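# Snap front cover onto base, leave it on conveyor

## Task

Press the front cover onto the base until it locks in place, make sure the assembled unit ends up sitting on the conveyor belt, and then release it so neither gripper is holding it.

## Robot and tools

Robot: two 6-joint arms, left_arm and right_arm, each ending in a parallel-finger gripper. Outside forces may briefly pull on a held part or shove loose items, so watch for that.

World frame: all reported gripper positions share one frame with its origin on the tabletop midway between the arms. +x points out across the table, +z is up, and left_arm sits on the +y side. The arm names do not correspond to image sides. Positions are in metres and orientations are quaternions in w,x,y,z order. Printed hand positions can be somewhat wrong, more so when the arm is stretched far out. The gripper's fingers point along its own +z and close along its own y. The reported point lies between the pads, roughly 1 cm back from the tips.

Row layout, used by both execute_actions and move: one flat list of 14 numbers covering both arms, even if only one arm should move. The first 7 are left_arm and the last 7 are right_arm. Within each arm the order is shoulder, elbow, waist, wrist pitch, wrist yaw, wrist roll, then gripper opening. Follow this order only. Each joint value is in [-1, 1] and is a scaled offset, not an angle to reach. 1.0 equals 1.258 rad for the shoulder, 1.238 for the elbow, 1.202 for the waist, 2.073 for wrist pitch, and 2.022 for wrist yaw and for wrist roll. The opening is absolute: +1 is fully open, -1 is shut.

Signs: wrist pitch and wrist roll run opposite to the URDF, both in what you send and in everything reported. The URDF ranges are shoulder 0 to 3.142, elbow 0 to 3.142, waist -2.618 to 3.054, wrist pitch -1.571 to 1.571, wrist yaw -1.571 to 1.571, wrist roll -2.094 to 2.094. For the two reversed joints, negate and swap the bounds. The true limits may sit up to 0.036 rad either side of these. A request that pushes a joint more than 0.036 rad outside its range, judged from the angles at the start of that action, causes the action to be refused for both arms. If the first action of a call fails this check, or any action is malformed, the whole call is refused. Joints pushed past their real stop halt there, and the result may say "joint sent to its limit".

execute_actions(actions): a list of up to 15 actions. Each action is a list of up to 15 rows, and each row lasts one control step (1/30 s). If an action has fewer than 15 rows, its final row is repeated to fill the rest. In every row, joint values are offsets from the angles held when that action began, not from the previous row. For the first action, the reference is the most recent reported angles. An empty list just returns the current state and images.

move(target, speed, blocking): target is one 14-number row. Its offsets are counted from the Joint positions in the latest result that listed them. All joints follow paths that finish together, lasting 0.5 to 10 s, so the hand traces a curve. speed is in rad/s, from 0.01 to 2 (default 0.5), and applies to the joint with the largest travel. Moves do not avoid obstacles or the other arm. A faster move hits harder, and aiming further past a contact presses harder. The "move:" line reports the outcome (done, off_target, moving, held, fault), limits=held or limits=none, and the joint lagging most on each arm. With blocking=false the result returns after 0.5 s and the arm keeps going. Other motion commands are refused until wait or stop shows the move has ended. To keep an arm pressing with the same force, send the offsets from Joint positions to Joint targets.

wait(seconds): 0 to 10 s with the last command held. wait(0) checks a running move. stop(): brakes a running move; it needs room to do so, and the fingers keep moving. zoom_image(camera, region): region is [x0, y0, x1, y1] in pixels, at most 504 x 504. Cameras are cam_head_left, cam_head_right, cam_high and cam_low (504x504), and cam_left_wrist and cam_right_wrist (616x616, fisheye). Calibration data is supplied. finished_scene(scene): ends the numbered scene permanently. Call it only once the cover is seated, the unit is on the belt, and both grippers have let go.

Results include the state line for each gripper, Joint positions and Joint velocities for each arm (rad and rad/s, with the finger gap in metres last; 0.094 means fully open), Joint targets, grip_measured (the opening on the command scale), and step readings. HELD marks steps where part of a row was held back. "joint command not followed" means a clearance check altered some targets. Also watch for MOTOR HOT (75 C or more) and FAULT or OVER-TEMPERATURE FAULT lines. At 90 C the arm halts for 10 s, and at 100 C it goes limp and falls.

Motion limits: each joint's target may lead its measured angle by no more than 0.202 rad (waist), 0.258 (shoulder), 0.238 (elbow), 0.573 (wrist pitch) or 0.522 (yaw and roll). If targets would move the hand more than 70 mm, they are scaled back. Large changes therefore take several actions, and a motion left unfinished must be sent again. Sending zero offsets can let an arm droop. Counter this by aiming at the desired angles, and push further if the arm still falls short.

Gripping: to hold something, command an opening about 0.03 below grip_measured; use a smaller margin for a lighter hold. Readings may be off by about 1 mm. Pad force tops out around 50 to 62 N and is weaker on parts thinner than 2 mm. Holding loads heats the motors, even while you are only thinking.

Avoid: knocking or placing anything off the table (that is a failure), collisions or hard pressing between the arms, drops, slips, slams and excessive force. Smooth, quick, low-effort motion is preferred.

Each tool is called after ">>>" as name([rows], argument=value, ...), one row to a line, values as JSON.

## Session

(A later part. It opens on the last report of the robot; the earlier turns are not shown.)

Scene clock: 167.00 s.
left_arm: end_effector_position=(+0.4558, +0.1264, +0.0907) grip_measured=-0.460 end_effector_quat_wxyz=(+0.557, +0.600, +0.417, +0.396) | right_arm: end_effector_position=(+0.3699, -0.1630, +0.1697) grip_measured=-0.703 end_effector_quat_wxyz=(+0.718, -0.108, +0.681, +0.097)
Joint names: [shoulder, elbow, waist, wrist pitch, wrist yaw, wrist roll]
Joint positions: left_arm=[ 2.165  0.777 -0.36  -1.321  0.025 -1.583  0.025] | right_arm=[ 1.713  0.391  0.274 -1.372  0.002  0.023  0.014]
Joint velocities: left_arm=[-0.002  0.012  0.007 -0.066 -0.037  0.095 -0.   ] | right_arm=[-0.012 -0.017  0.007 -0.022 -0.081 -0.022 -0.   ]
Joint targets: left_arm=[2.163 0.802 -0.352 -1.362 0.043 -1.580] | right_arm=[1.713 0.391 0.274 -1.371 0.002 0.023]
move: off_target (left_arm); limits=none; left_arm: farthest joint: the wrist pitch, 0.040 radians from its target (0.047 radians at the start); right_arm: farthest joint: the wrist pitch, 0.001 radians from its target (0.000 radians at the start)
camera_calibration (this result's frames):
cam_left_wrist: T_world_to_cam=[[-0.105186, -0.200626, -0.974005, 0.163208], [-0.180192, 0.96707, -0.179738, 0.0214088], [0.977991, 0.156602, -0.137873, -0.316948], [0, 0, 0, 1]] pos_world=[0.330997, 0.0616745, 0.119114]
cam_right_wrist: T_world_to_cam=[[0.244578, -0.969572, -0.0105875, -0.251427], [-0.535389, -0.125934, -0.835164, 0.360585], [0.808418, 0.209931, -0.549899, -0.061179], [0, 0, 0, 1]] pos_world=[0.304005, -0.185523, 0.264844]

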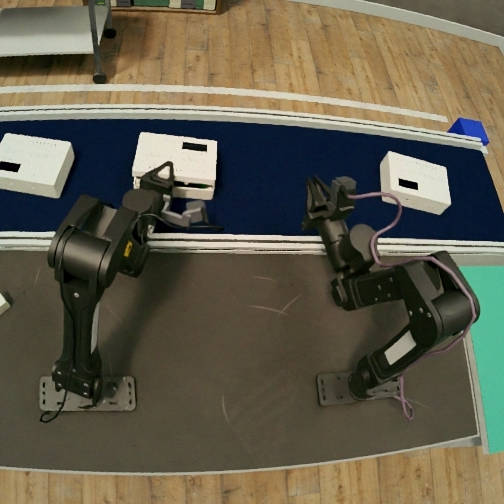

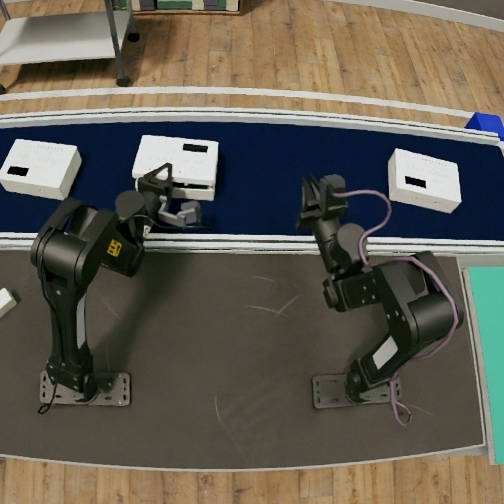

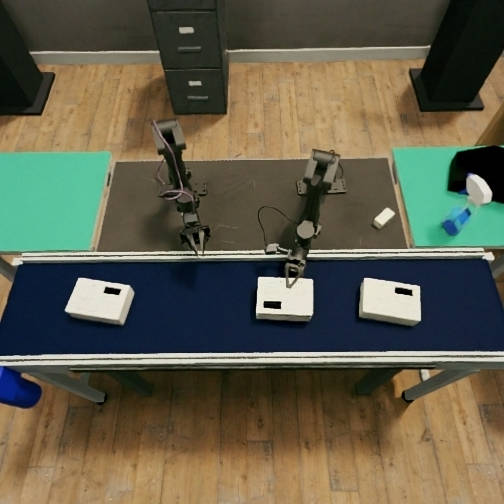

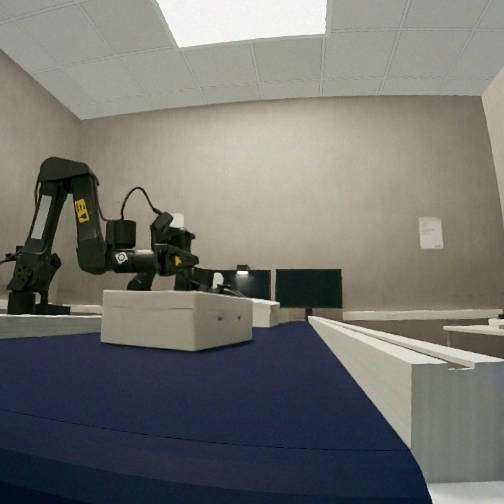

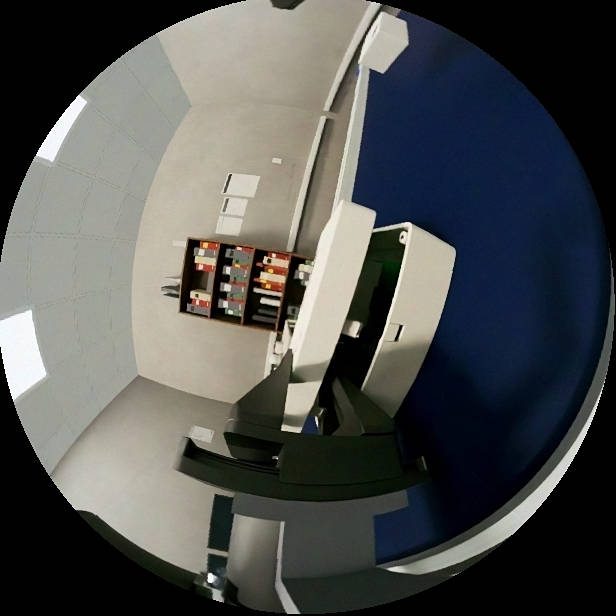

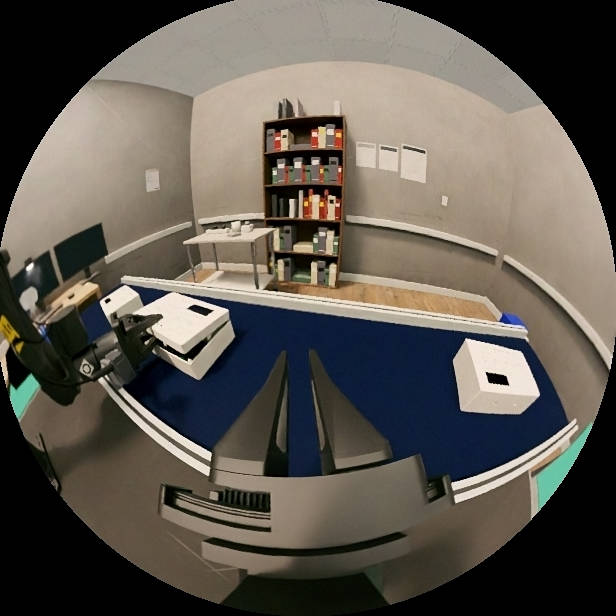

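>>> move(target=[0,0.02,-0.011,-0.02,0.008,0,-0.8,0.1,0.8,0.1,0.5,0,0,-1], speed=0.7)

>>> move(target=[0,0.02,0,-0.02,0,0,-0.8,0.435,0.565,0.16,0.325,0,0,-1], speed=0.5)

>>> zoom_image(camera="cam_high", region=[220, 240, 330, 335])

Scene clock: 177.70 s.
left_arm: end_effector_position=(+0.4558, +0.1264, +0.0907) grip_measured=-0.460 end_effector_quat_wxyz=(+0.556, +0.600, +0.416, +0.397) | right_arm: end_effector_position=(+0.4960, -0.0569, +0.2971) grip_measured=-0.991 end_effector_quat_wxyz=(+0.660, -0.158, +0.724, +0.127)
Joint names: [shoulder, elbow, waist, wrist pitch, wrist yaw, wrist roll]
Joint positions: left_arm=[ 2.165  0.777 -0.36  -1.321  0.025 -1.587  0.025] | right_arm=[ 1.821  1.368  0.386 -0.356  0.002  0.023  0.   ]
Joint velocities: left_arm=[ 0.002 -0.007  0.017 -0.037 -0.007 -0.007  0.001] | right_arm=[ 0.017  0.012 -0.012 -0.051  0.022  0.037 -0.001]
Joint targets: left_arm=[2.165 0.802 -0.373 -1.363 0.041 -1.583] | right_arm=[1.838 1.381 0.394 -0.335 0.002 0.023]
move: off_target (left_arm); limits=none; left_arm: farthest joint: the wrist pitch, 0.041 radians from its target (0.041 radians at the start); right_arm: farthest joint: the wrist pitch, 0.020 radians from its target (1.036 radians at the start)
camera_calibration (this result's frames):
cam_left_wrist: T_world_to_cam=[[-0.104103, -0.197461, -0.974768, 0.162383], [-0.179764, 0.967686, -0.176828, 0.0208718], [0.978186, 0.156819, -0.136236, -0.317213], [0, 0, 0, 1]] pos_world=[0.330949, 0.0616121, 0.118761]
cam_right_wrist: T_world_to_cam=[[0.350953, -0.936386, -0.00359609, -0.230939], [-0.624685, -0.231264, -0.745846, 0.559619], [0.697568, 0.264003, -0.666109, -0.0227799], [0, 0, 0, 1]] pos_world=[0.446525, -0.0808145, 0.401385]

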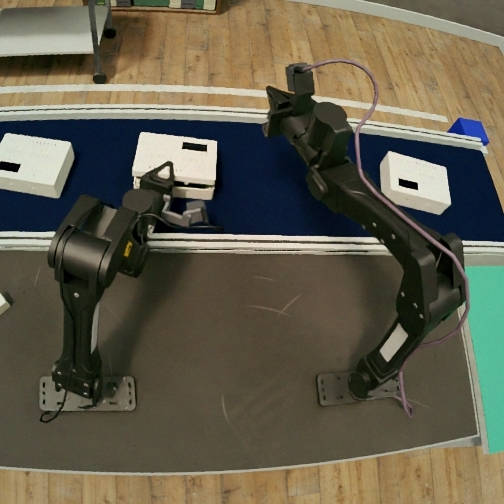

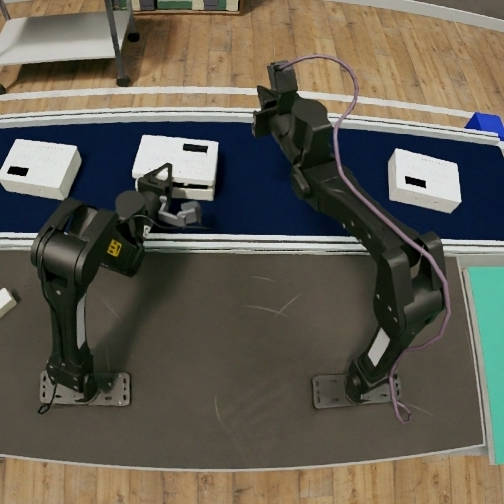

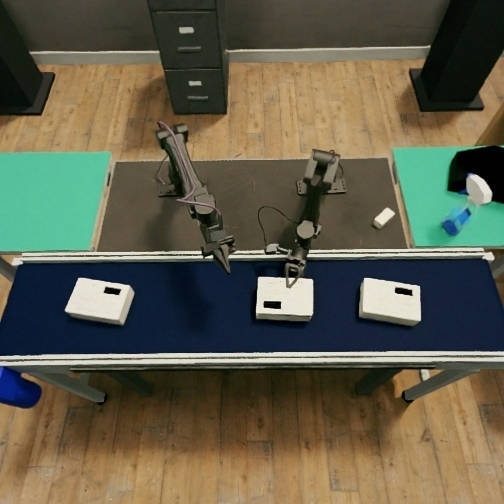

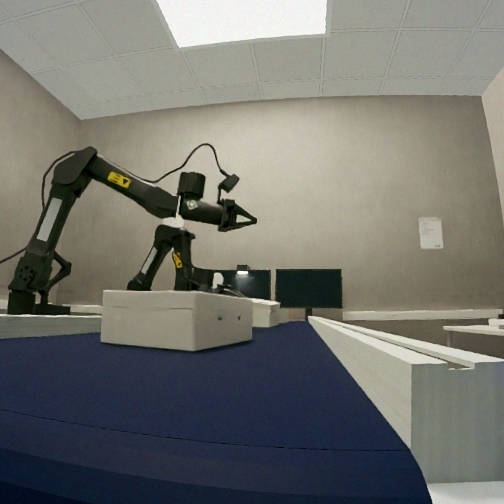

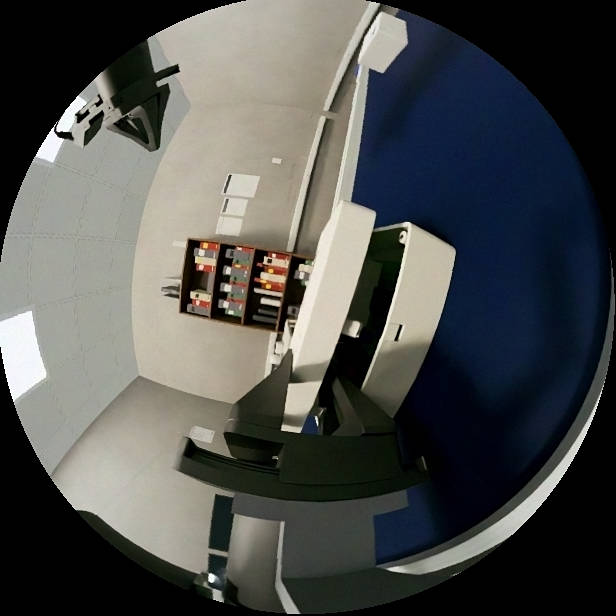

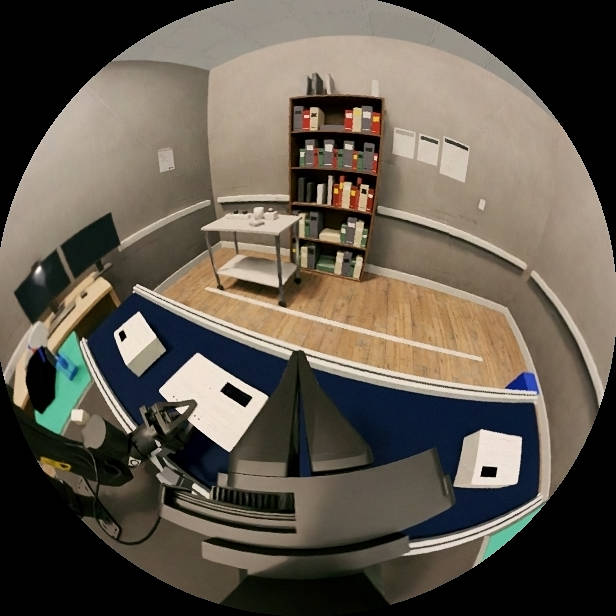

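Scene clock: 179.77 s.
left_arm: end_effector_position=(+0.4558, +0.1264, +0.0908) grip_measured=-0.460 end_effector_quat_wxyz=(+0.555, +0.601, +0.415, +0.398) | right_arm: end_effector_position=(+0.5113, +0.0854, +0.1414) grip_measured=-0.991 end_effector_quat_wxyz=(+0.441, -0.271, +0.846, +0.129)
Joint names: [shoulder, elbow, waist, wrist pitch, wrist yaw, wrist roll]
Joint positions: left_arm=[ 2.165  0.777 -0.36  -1.322  0.025 -1.59   0.025] | right_arm=[2.36  2.044 0.576 0.3   0.002 0.023 0.   ]
Joint velocities: left_arm=[ 0.007 -0.007  0.007  0.037 -0.007  0.022 -0.   ] | right_arm=[ 0.012  0.012 -0.002  0.007 -0.037 -0.095  0.001]
Joint targets: left_arm=[2.165 0.802 -0.360 -1.363 0.025 -1.587] | right_arm=[2.368 2.067 0.579 0.318 0.002 0.023]
move: off_target (left_arm, right_arm); limits=none; left_arm: farthest joint: the wrist pitch, 0.041 radians from its target (0.041 radians at the start); right_arm: farthest joint: the elbow, 0.024 radians from its target (0.700 radians at the start)
camera_calibration (this result's frames):
cam_left_wrist: T_world_to_cam=[[-0.102666, -0.19441, -0.975533, 0.161504], [-0.179276, 0.968272, -0.174096, 0.0203471], [0.978427, 0.157016, -0.134262, -0.317519], [0, 0, 0, 1]] pos_world=[0.330898, 0.061552, 0.118465]
cam_right_wrist: T_world_to_cam=[[0.52491, -0.850905, 0.0207471, -0.203282], [-0.803787, -0.503568, -0.316773, 0.540141], [0.279991, 0.149601, -0.948274, 0.0885201], [0, 0, 0, 1]] pos_world=[0.516078, 0.0857814, 0.259261]

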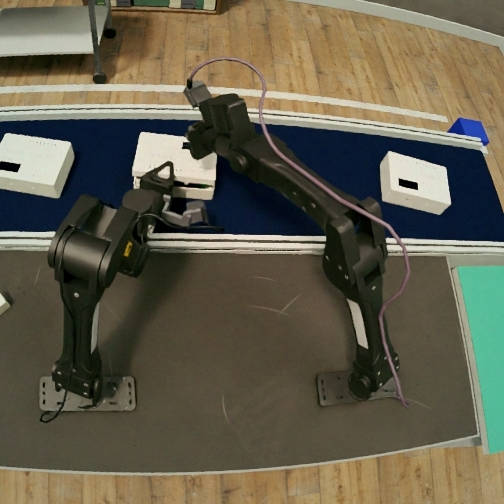

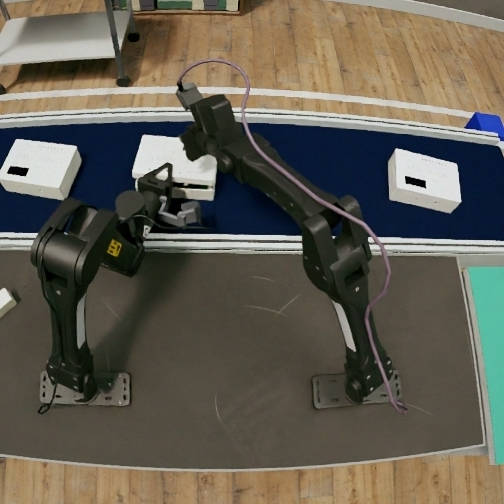

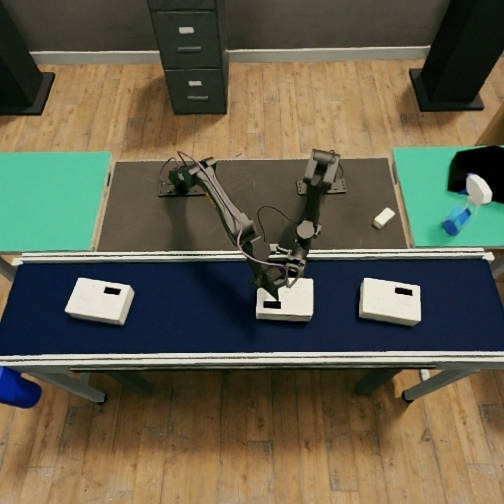

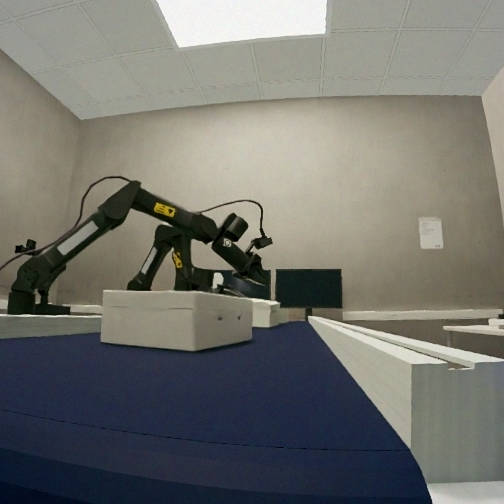

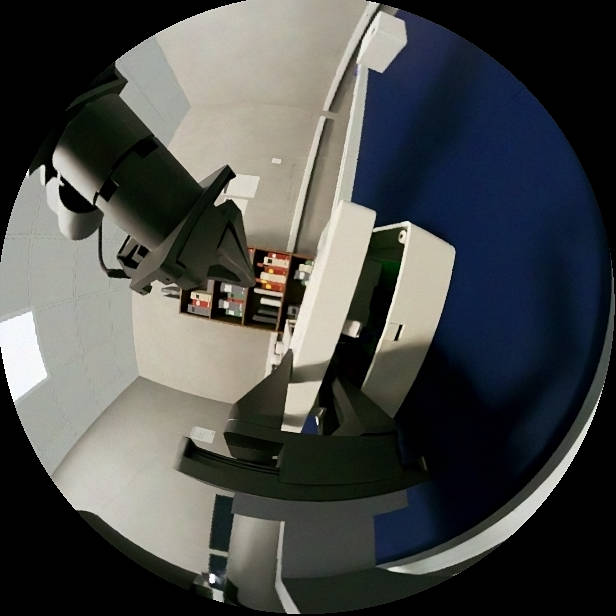

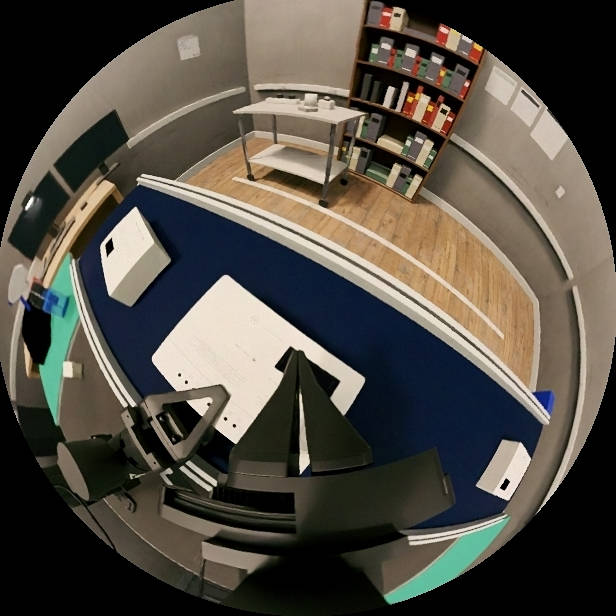

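Region (220, 240, 330, 335) of cam_high's 504x504 image, scaled by 4.582, with more detail than that image has; it fills the top 435 rows of this view, and the rest is white.

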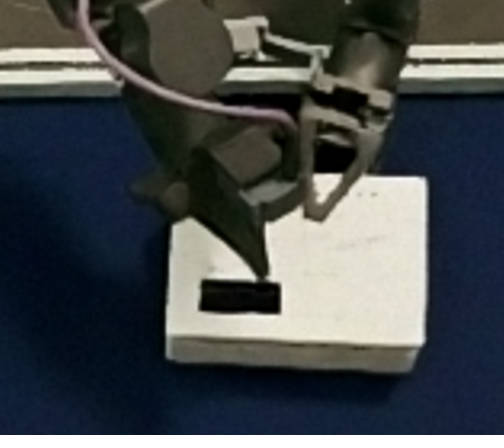

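>>> move(target=[0,0.02,-0.02,-0.02,0,0.004,-0.8,0.08,0,0,0,0,0,-1], speed=0.08)

>>> move(target=[0,0.02,0,-0.012,0,0,-0.25,0.015,0,0,0,0,0,-1], speed=0.08)

>>> zoom_image(camera="cam_high", region=[220, 240, 330, 335])

>>> zoom_image(camera="cam_head_left", region=[115, 120, 245, 220])

Scene clock: 189.73 s.
left_arm: end_effector_position=(+0.4546, +0.1230, +0.0892) grip_measured=-0.465 end_effector_quat_wxyz=(+0.555, +0.603, +0.415, +0.396) | right_arm: end_effector_position=(+0.5119, +0.0858, +0.0893) grip_measured=-0.991 end_effector_quat_wxyz=(+0.408, -0.276, +0.862, +0.119)
Joint names: [shoulder, elbow, waist, wrist pitch, wrist yaw, wrist roll]
Joint positions: left_arm=[ 2.168  0.777 -0.368 -1.321  0.019 -1.59   0.025] | right_arm=[2.443 2.044 0.576 0.294 0.002 0.023 0.   ]
Joint velocities: left_arm=[-0.007 -0.002  0.007  0.051  0.037  0.037 -0.   ] | right_arm=[-0.012 -0.007  0.007  0.125 -0.051 -0.007 -0.001]
Joint targets: left_arm=[2.165 0.802 -0.384 -1.363 0.025 -1.582] | right_arm=[2.461 2.044 0.576 0.300 0.002 0.023]
move: off_target (left_arm); limits=none; left_arm: farthest joint: the wrist pitch, 0.042 radians from its target (0.042 radians at the start); right_arm: farthest joint: the shoulder, 0.017 radians from its target (0.100 radians at the start)
camera_calibration (this result's frames):
cam_left_wrist: T_world_to_cam=[[-0.106516, -0.192998, -0.9754, 0.160703], [-0.17653, 0.969068, -0.172468, 0.021629], [0.978515, 0.153816, -0.137291, -0.315365], [0, 0, 0, 1]] pos_world=[0.329525, 0.0585637, 0.117183]
cam_right_wrist: T_world_to_cam=[[0.526331, -0.849941, 0.0240166, -0.203272], [-0.821561, -0.51563, -0.243235, 0.527854], [0.219119, 0.108291, -0.96967, 0.0754735], [0, 0, 0, 1]] pos_world=[0.524115, 0.0912351, 0.206458]

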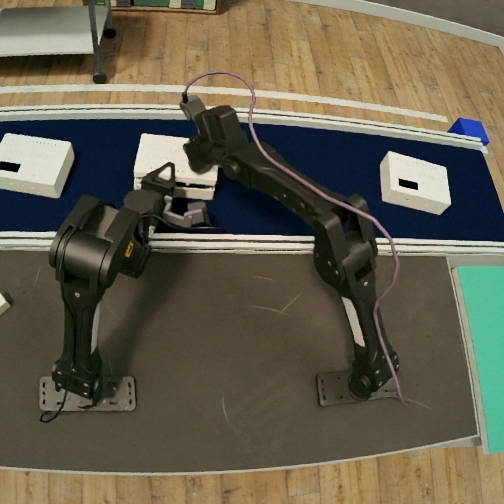

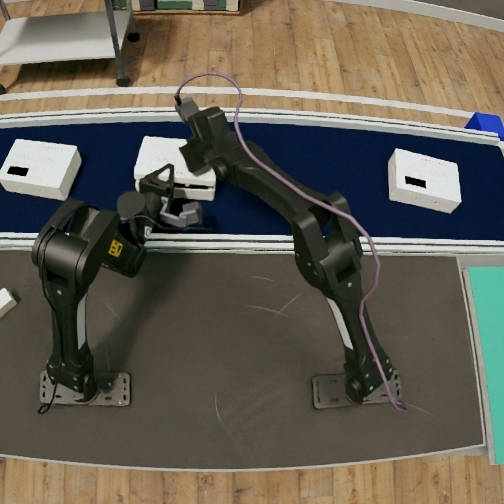

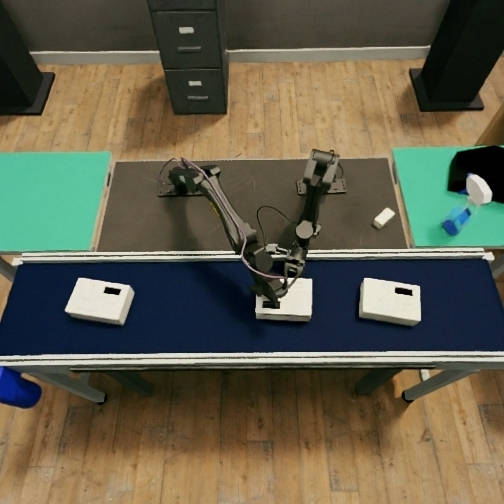

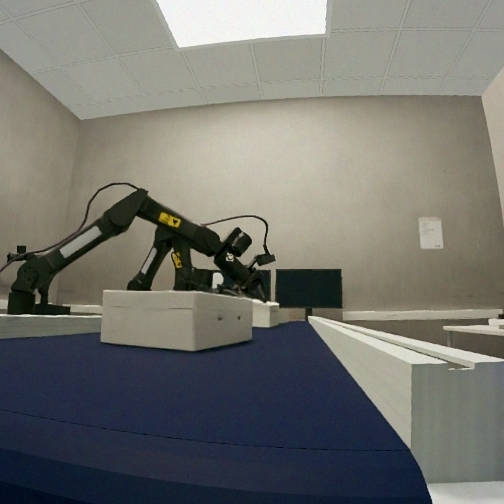

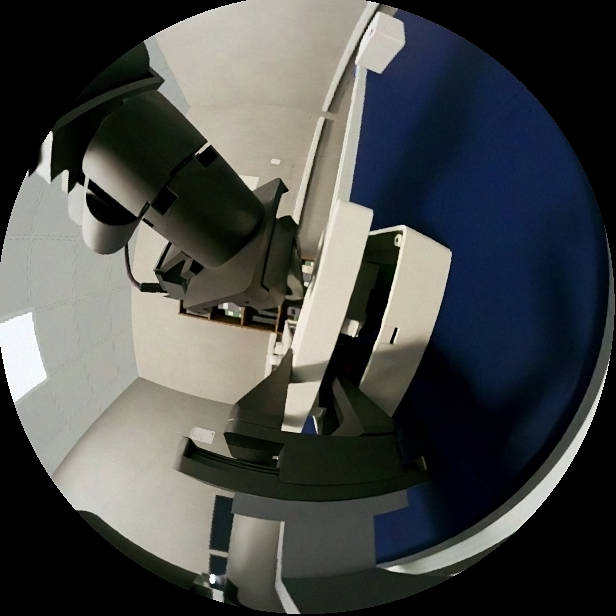

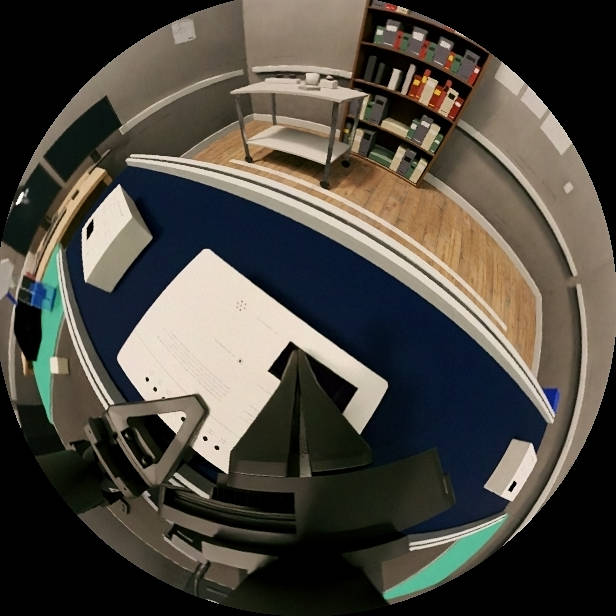

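Scene clock: 190.43 s.
left_arm: end_effector_position=(+0.4546, +0.1231, +0.0885) grip_measured=-0.253 end_effector_quat_wxyz=(+0.554, +0.604, +0.414, +0.397) | right_arm: end_effector_position=(+0.5119, +0.0858, +0.0893) grip_measured=-0.992 end_effector_quat_wxyz=(+0.408, -0.276, +0.862, +0.119)
Joint names: [shoulder, elbow, waist, wrist pitch, wrist yaw, wrist roll]
Joint positions: left_arm=[ 2.168  0.777 -0.368 -1.319  0.019 -1.592  0.035] | right_arm=[2.443 2.044 0.576 0.294 0.002 0.023 0.   ]
Joint velocities: left_arm=[ 0.002 -0.007  0.002  0.007  0.007  0.037 -0.001] | right_arm=[ 0.007  0.017  0.007  0.051 -0.022 -0.066  0.   ]
Joint targets: left_arm=[2.168 0.802 -0.368 -1.346 0.019 -1.590] | right_arm=[2.462 2.044 0.576 0.294 0.002 0.023]
move: off_target (left_arm); limits=none; left_arm: farthest joint: the wrist pitch, 0.027 radians from its target (0.025 radians at the start); right_arm: farthest joint: the shoulder, 0.018 radians from its target (0.018 radians at the start)
camera_calibration (this result's frames):
cam_left_wrist: T_world_to_cam=[[-0.108051, -0.18971, -0.975877, 0.160405], [-0.176989, 0.969613, -0.168896, 0.0212597], [0.978264, 0.15447, -0.138344, -0.31532], [0, 0, 0, 1]] pos_world=[0.329561, 0.0585242, 0.116503]
cam_right_wrist: T_world_to_cam=[[0.526331, -0.849941, 0.0240166, -0.203272], [-0.821561, -0.51563, -0.243235, 0.527854], [0.219119, 0.108291, -0.96967, 0.0754735], [0, 0, 0, 1]] pos_world=[0.524115, 0.0912351, 0.206458]

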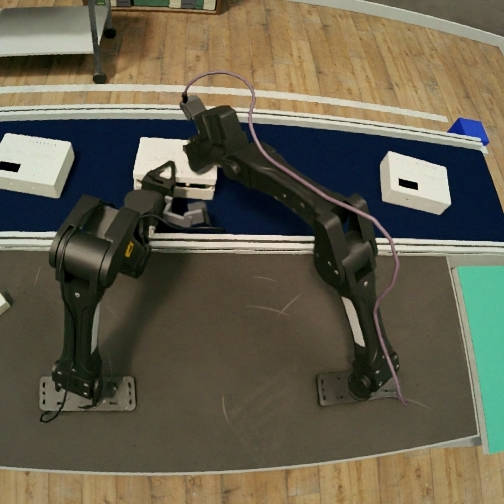

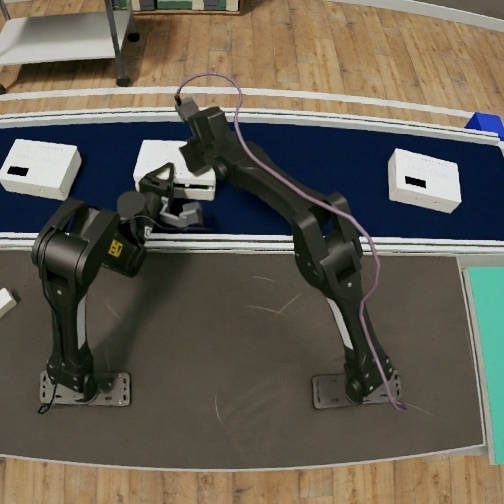

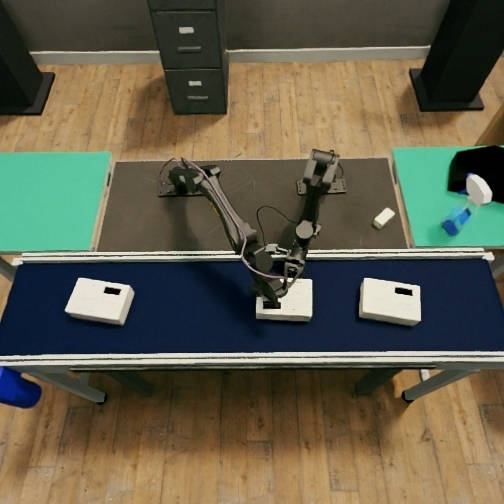

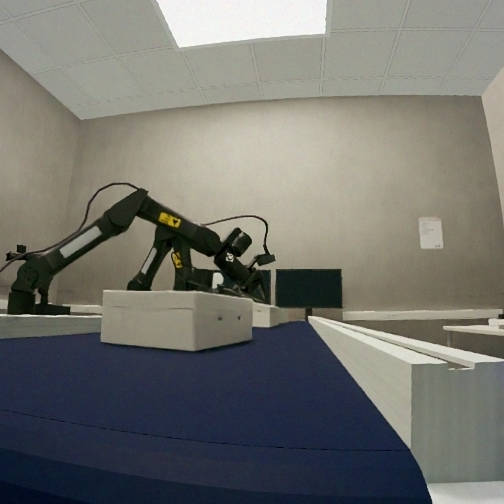

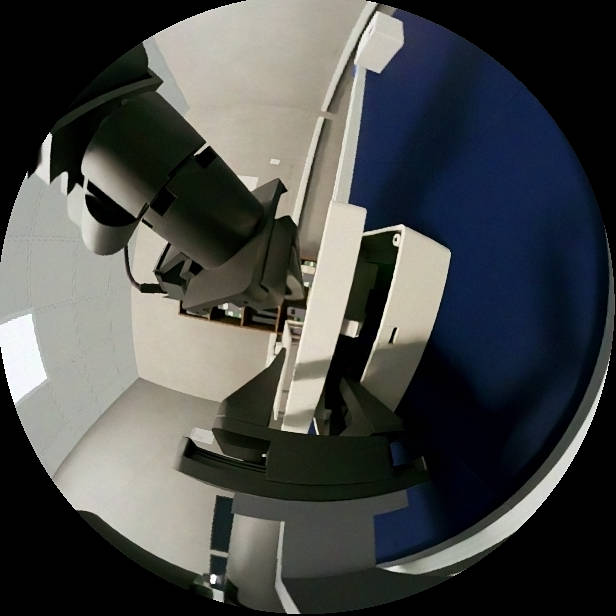

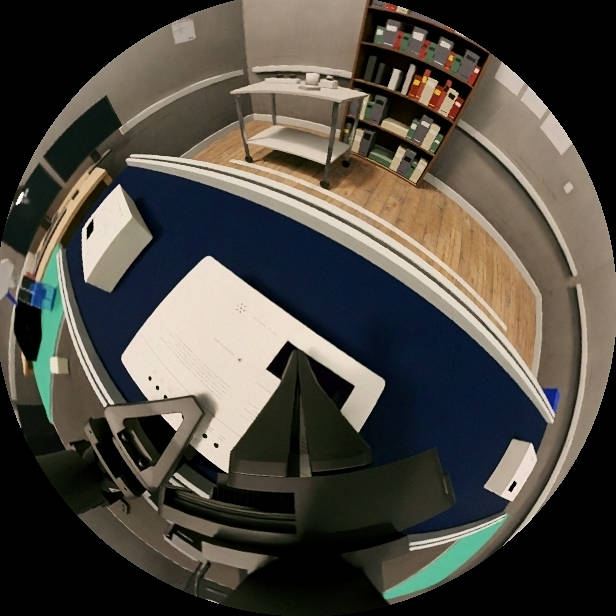

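Region (220, 240, 330, 335) of cam_high's 504x504 image, scaled by 4.582, with more detail than that image has; it fills the top 435 rows of this view, and the rest is white.

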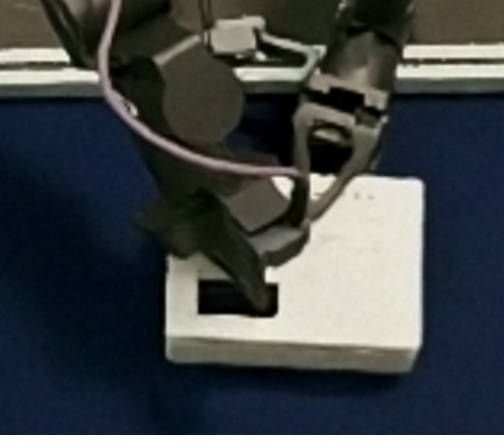

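Region (115, 120, 245, 220) of cam_head_left's 504x504 image, scaled by 3.877, with more detail than that image has; it fills the top 388 rows of this view, and the rest is white.

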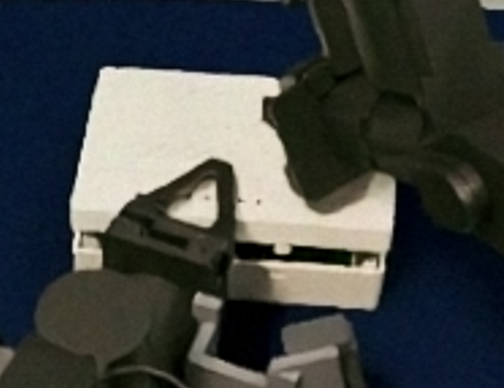

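>>> move(target=[0,0.02,0,-0.012,0,0,-0.25,0.03,0,0,0,0,0,-1], speed=0.08)

>>> move(target=[-0.14,-0.205,0,-0.012,0,0,-0.25,0.025,0,0,0,0,0,-1], speed=0.1)

>>> zoom_image(camera="cam_high", region=[220, 240, 330, 335])

>>> zoom_image(camera="cam_head_left", region=[115, 120, 245, 220])

Scene clock: 199.00 s.
left_arm: end_effector_position=(+0.4545, +0.1231, +0.0883) grip_measured=-0.253 end_effector_quat_wxyz=(+0.553, +0.605, +0.414, +0.397) | right_arm: end_effector_position=(+0.5134, +0.0869, +0.0835) grip_measured=-0.992 end_effector_quat_wxyz=(+0.408, -0.276, +0.862, +0.119)
Joint names: [shoulder, elbow, waist, wrist pitch, wrist yaw, wrist roll]
Joint positions: left_arm=[ 2.168  0.777 -0.368 -1.318  0.019 -1.595  0.035] | right_arm=[2.457 2.044 0.576 0.279 0.002 0.023 0.   ]
Joint velocities: left_arm=[-0.007  0.007  0.007  0.051  0.022 -0.022  0.001] | right_arm=[-0.007  0.012 -0.007  0.051  0.007 -0.022 -0.001]
Joint targets: left_arm=[2.168 0.802 -0.368 -1.344 0.019 -1.592] | right_arm=[2.481 2.044 0.576 0.294 0.002 0.023]
move: off_target (left_arm, right_arm); limits=none; left_arm: farthest joint: the wrist pitch, 0.026 radians from its target (0.025 radians at the start); right_arm: farthest joint: the shoulder, 0.024 radians from its target (0.037 radians at the start)
camera_calibration (this result's frames):
cam_left_wrist: T_world_to_cam=[[-0.107785, -0.186652, -0.976496, 0.159777], [-0.176721, 0.970172, -0.165937, 0.0207689], [0.978342, 0.154681, -0.137555, -0.315465], [0, 0, 0, 1]] pos_world=[0.329524, 0.0584699, 0.116074]
cam_right_wrist: T_world_to_cam=[[0.526308, -0.849956, 0.0239687, -0.203037], [-0.82133, -0.515473, -0.244344, 0.528213], [0.220037, 0.108914, -0.969392, 0.0688304], [0, 0, 0, 1]] pos_world=[0.525553, 0.0922109, 0.200656]

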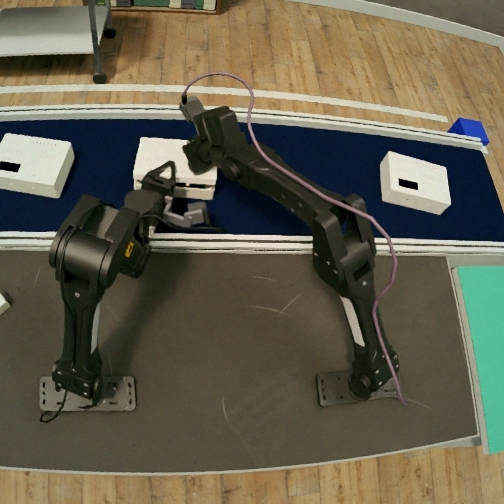

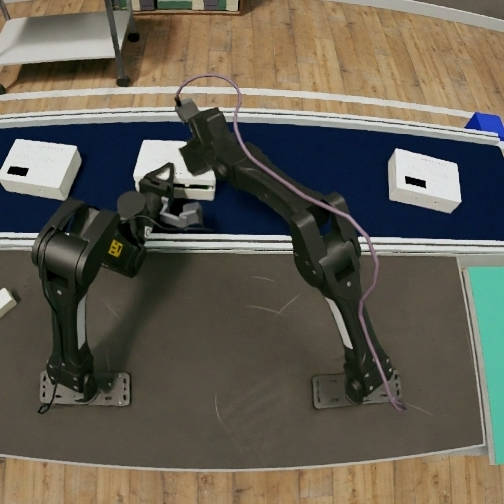

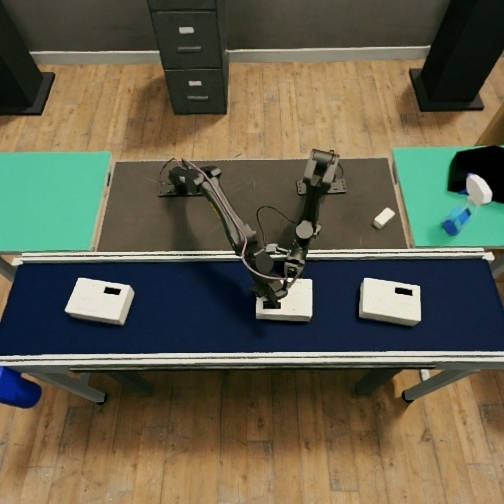

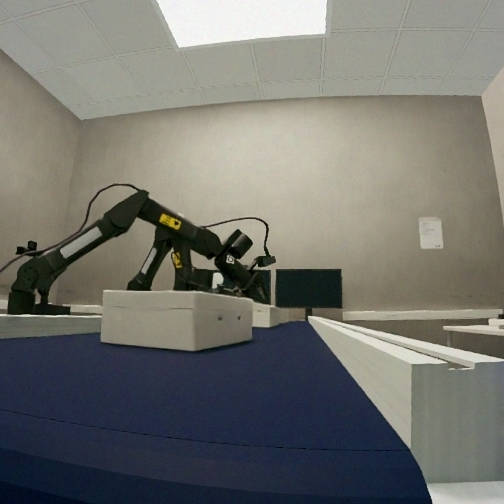

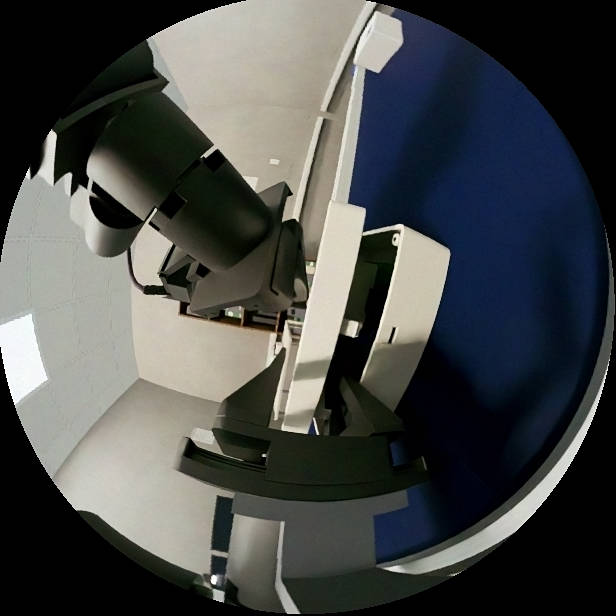

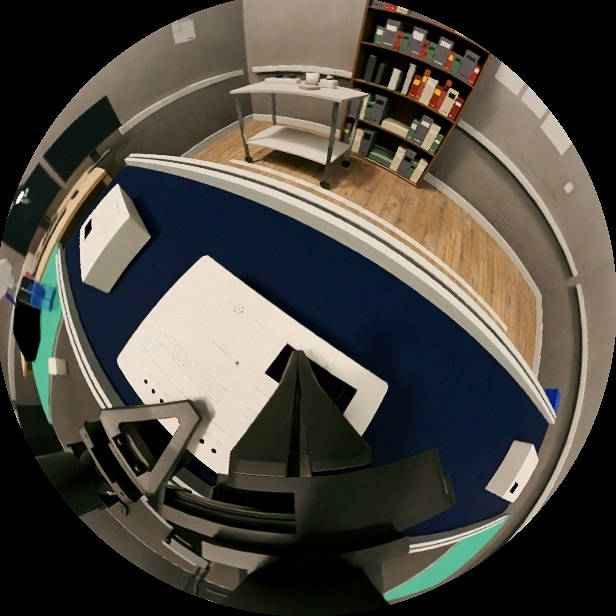

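Scene clock: 201.83 s.
left_arm: end_effector_position=(+0.4005, +0.1416, +0.0822) grip_measured=-0.253 end_effector_quat_wxyz=(+0.530, +0.626, +0.426, +0.382) | right_arm: end_effector_position=(+0.5138, +0.0871, +0.0760) grip_measured=-0.992 end_effector_quat_wxyz=(+0.405, -0.276, +0.864, +0.118)
Joint names: [shoulder, elbow, waist, wrist pitch, wrist yaw, wrist roll]
Joint positions: left_arm=[ 2.015  0.538 -0.368 -1.329  0.019 -1.601  0.035] | right_arm=[2.47  2.044 0.576 0.273 0.002 0.023 0.   ]
Joint velocities: left_arm=[-0.012 -0.007  0.002  0.051 -0.007 -0.007  0.   ] | right_arm=[-0.012  0.027 -0.007  0.037  0.095  0.022 -0.001]
Joint targets: left_arm=[1.992 0.524 -0.368 -1.343 0.019 -1.595] | right_arm=[2.488 2.044 0.576 0.279 0.002 0.023]
move: off_target (left_arm); limits=none; left_arm: farthest joint: the shoulder, 0.023 radians from its target (0.177 radians at the start); right_arm: farthest joint: the shoulder, 0.018 radians from its target (0.032 radians at the start)
camera_calibration (this result's frames):
cam_left_wrist: T_world_to_cam=[[-0.174312, -0.158437, -0.971861, 0.173726], [-0.18646, 0.974425, -0.125412, -0.00779048], [0.966875, 0.159353, -0.199396, -0.25725], [0, 0, 0, 1]] pos_world=[0.277559, 0.0761095, 0.116566]
cam_right_wrist: T_world_to_cam=[[0.526453, -0.849858, 0.024271, -0.202945], [-0.822775, -0.516453, -0.237314, 0.527127], [0.214218, 0.104965, -0.97113, 0.0649737], [0, 0, 0, 1]] pos_world=[0.52663, 0.0929419, 0.193118]

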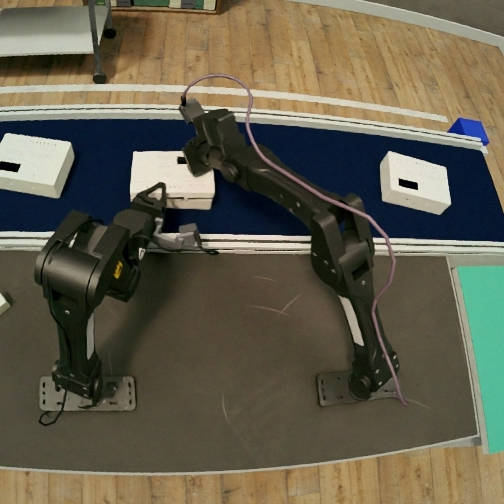

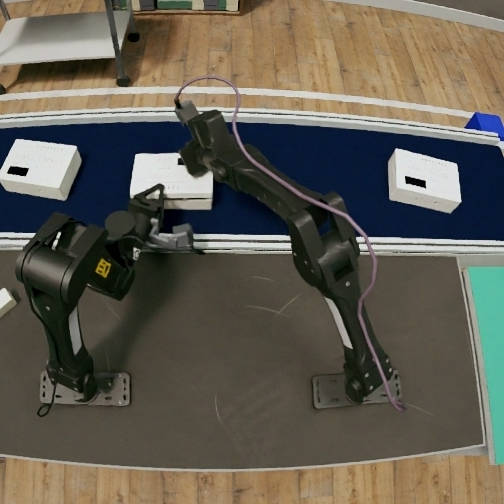

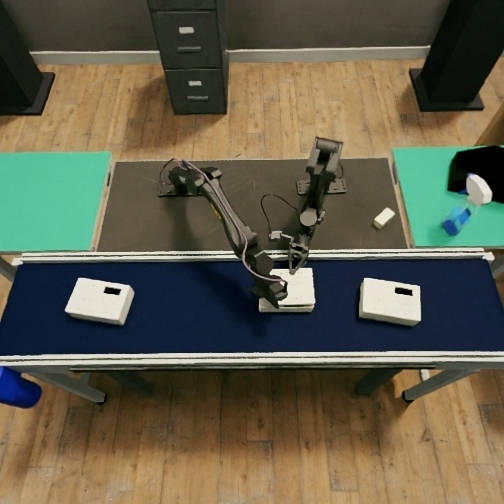

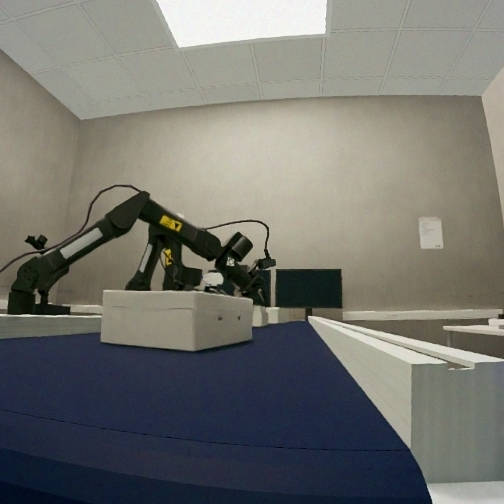

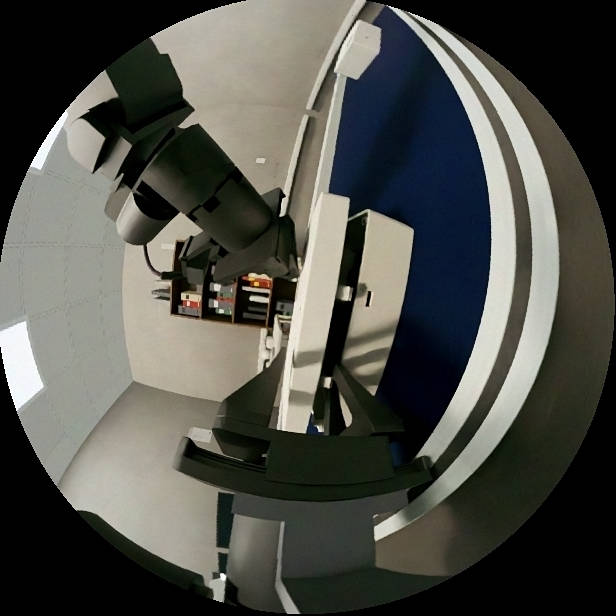

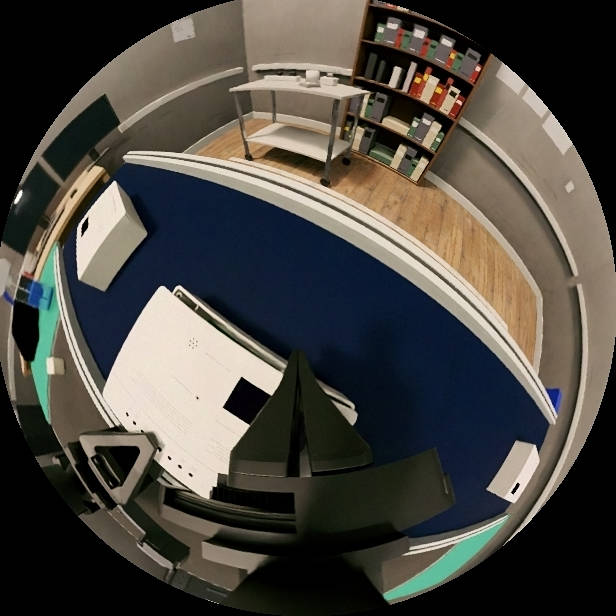

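Region (220, 240, 330, 335) of cam_high's 504x504 image, scaled by 4.582, with more detail than that image has; it fills the top 435 rows of this view, and the rest is white.

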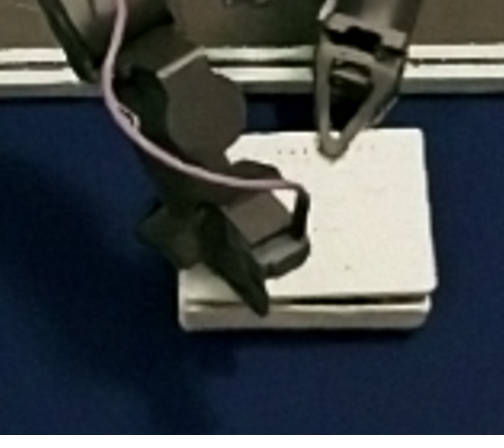

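Region (115, 120, 245, 220) of cam_head_left's 504x504 image, scaled by 3.877, with more detail than that image has; it fills the top 388 rows of this view, and the rest is white.

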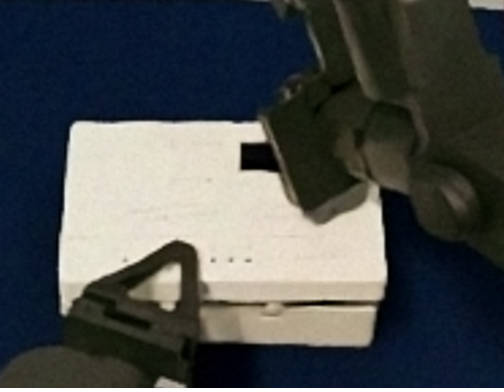

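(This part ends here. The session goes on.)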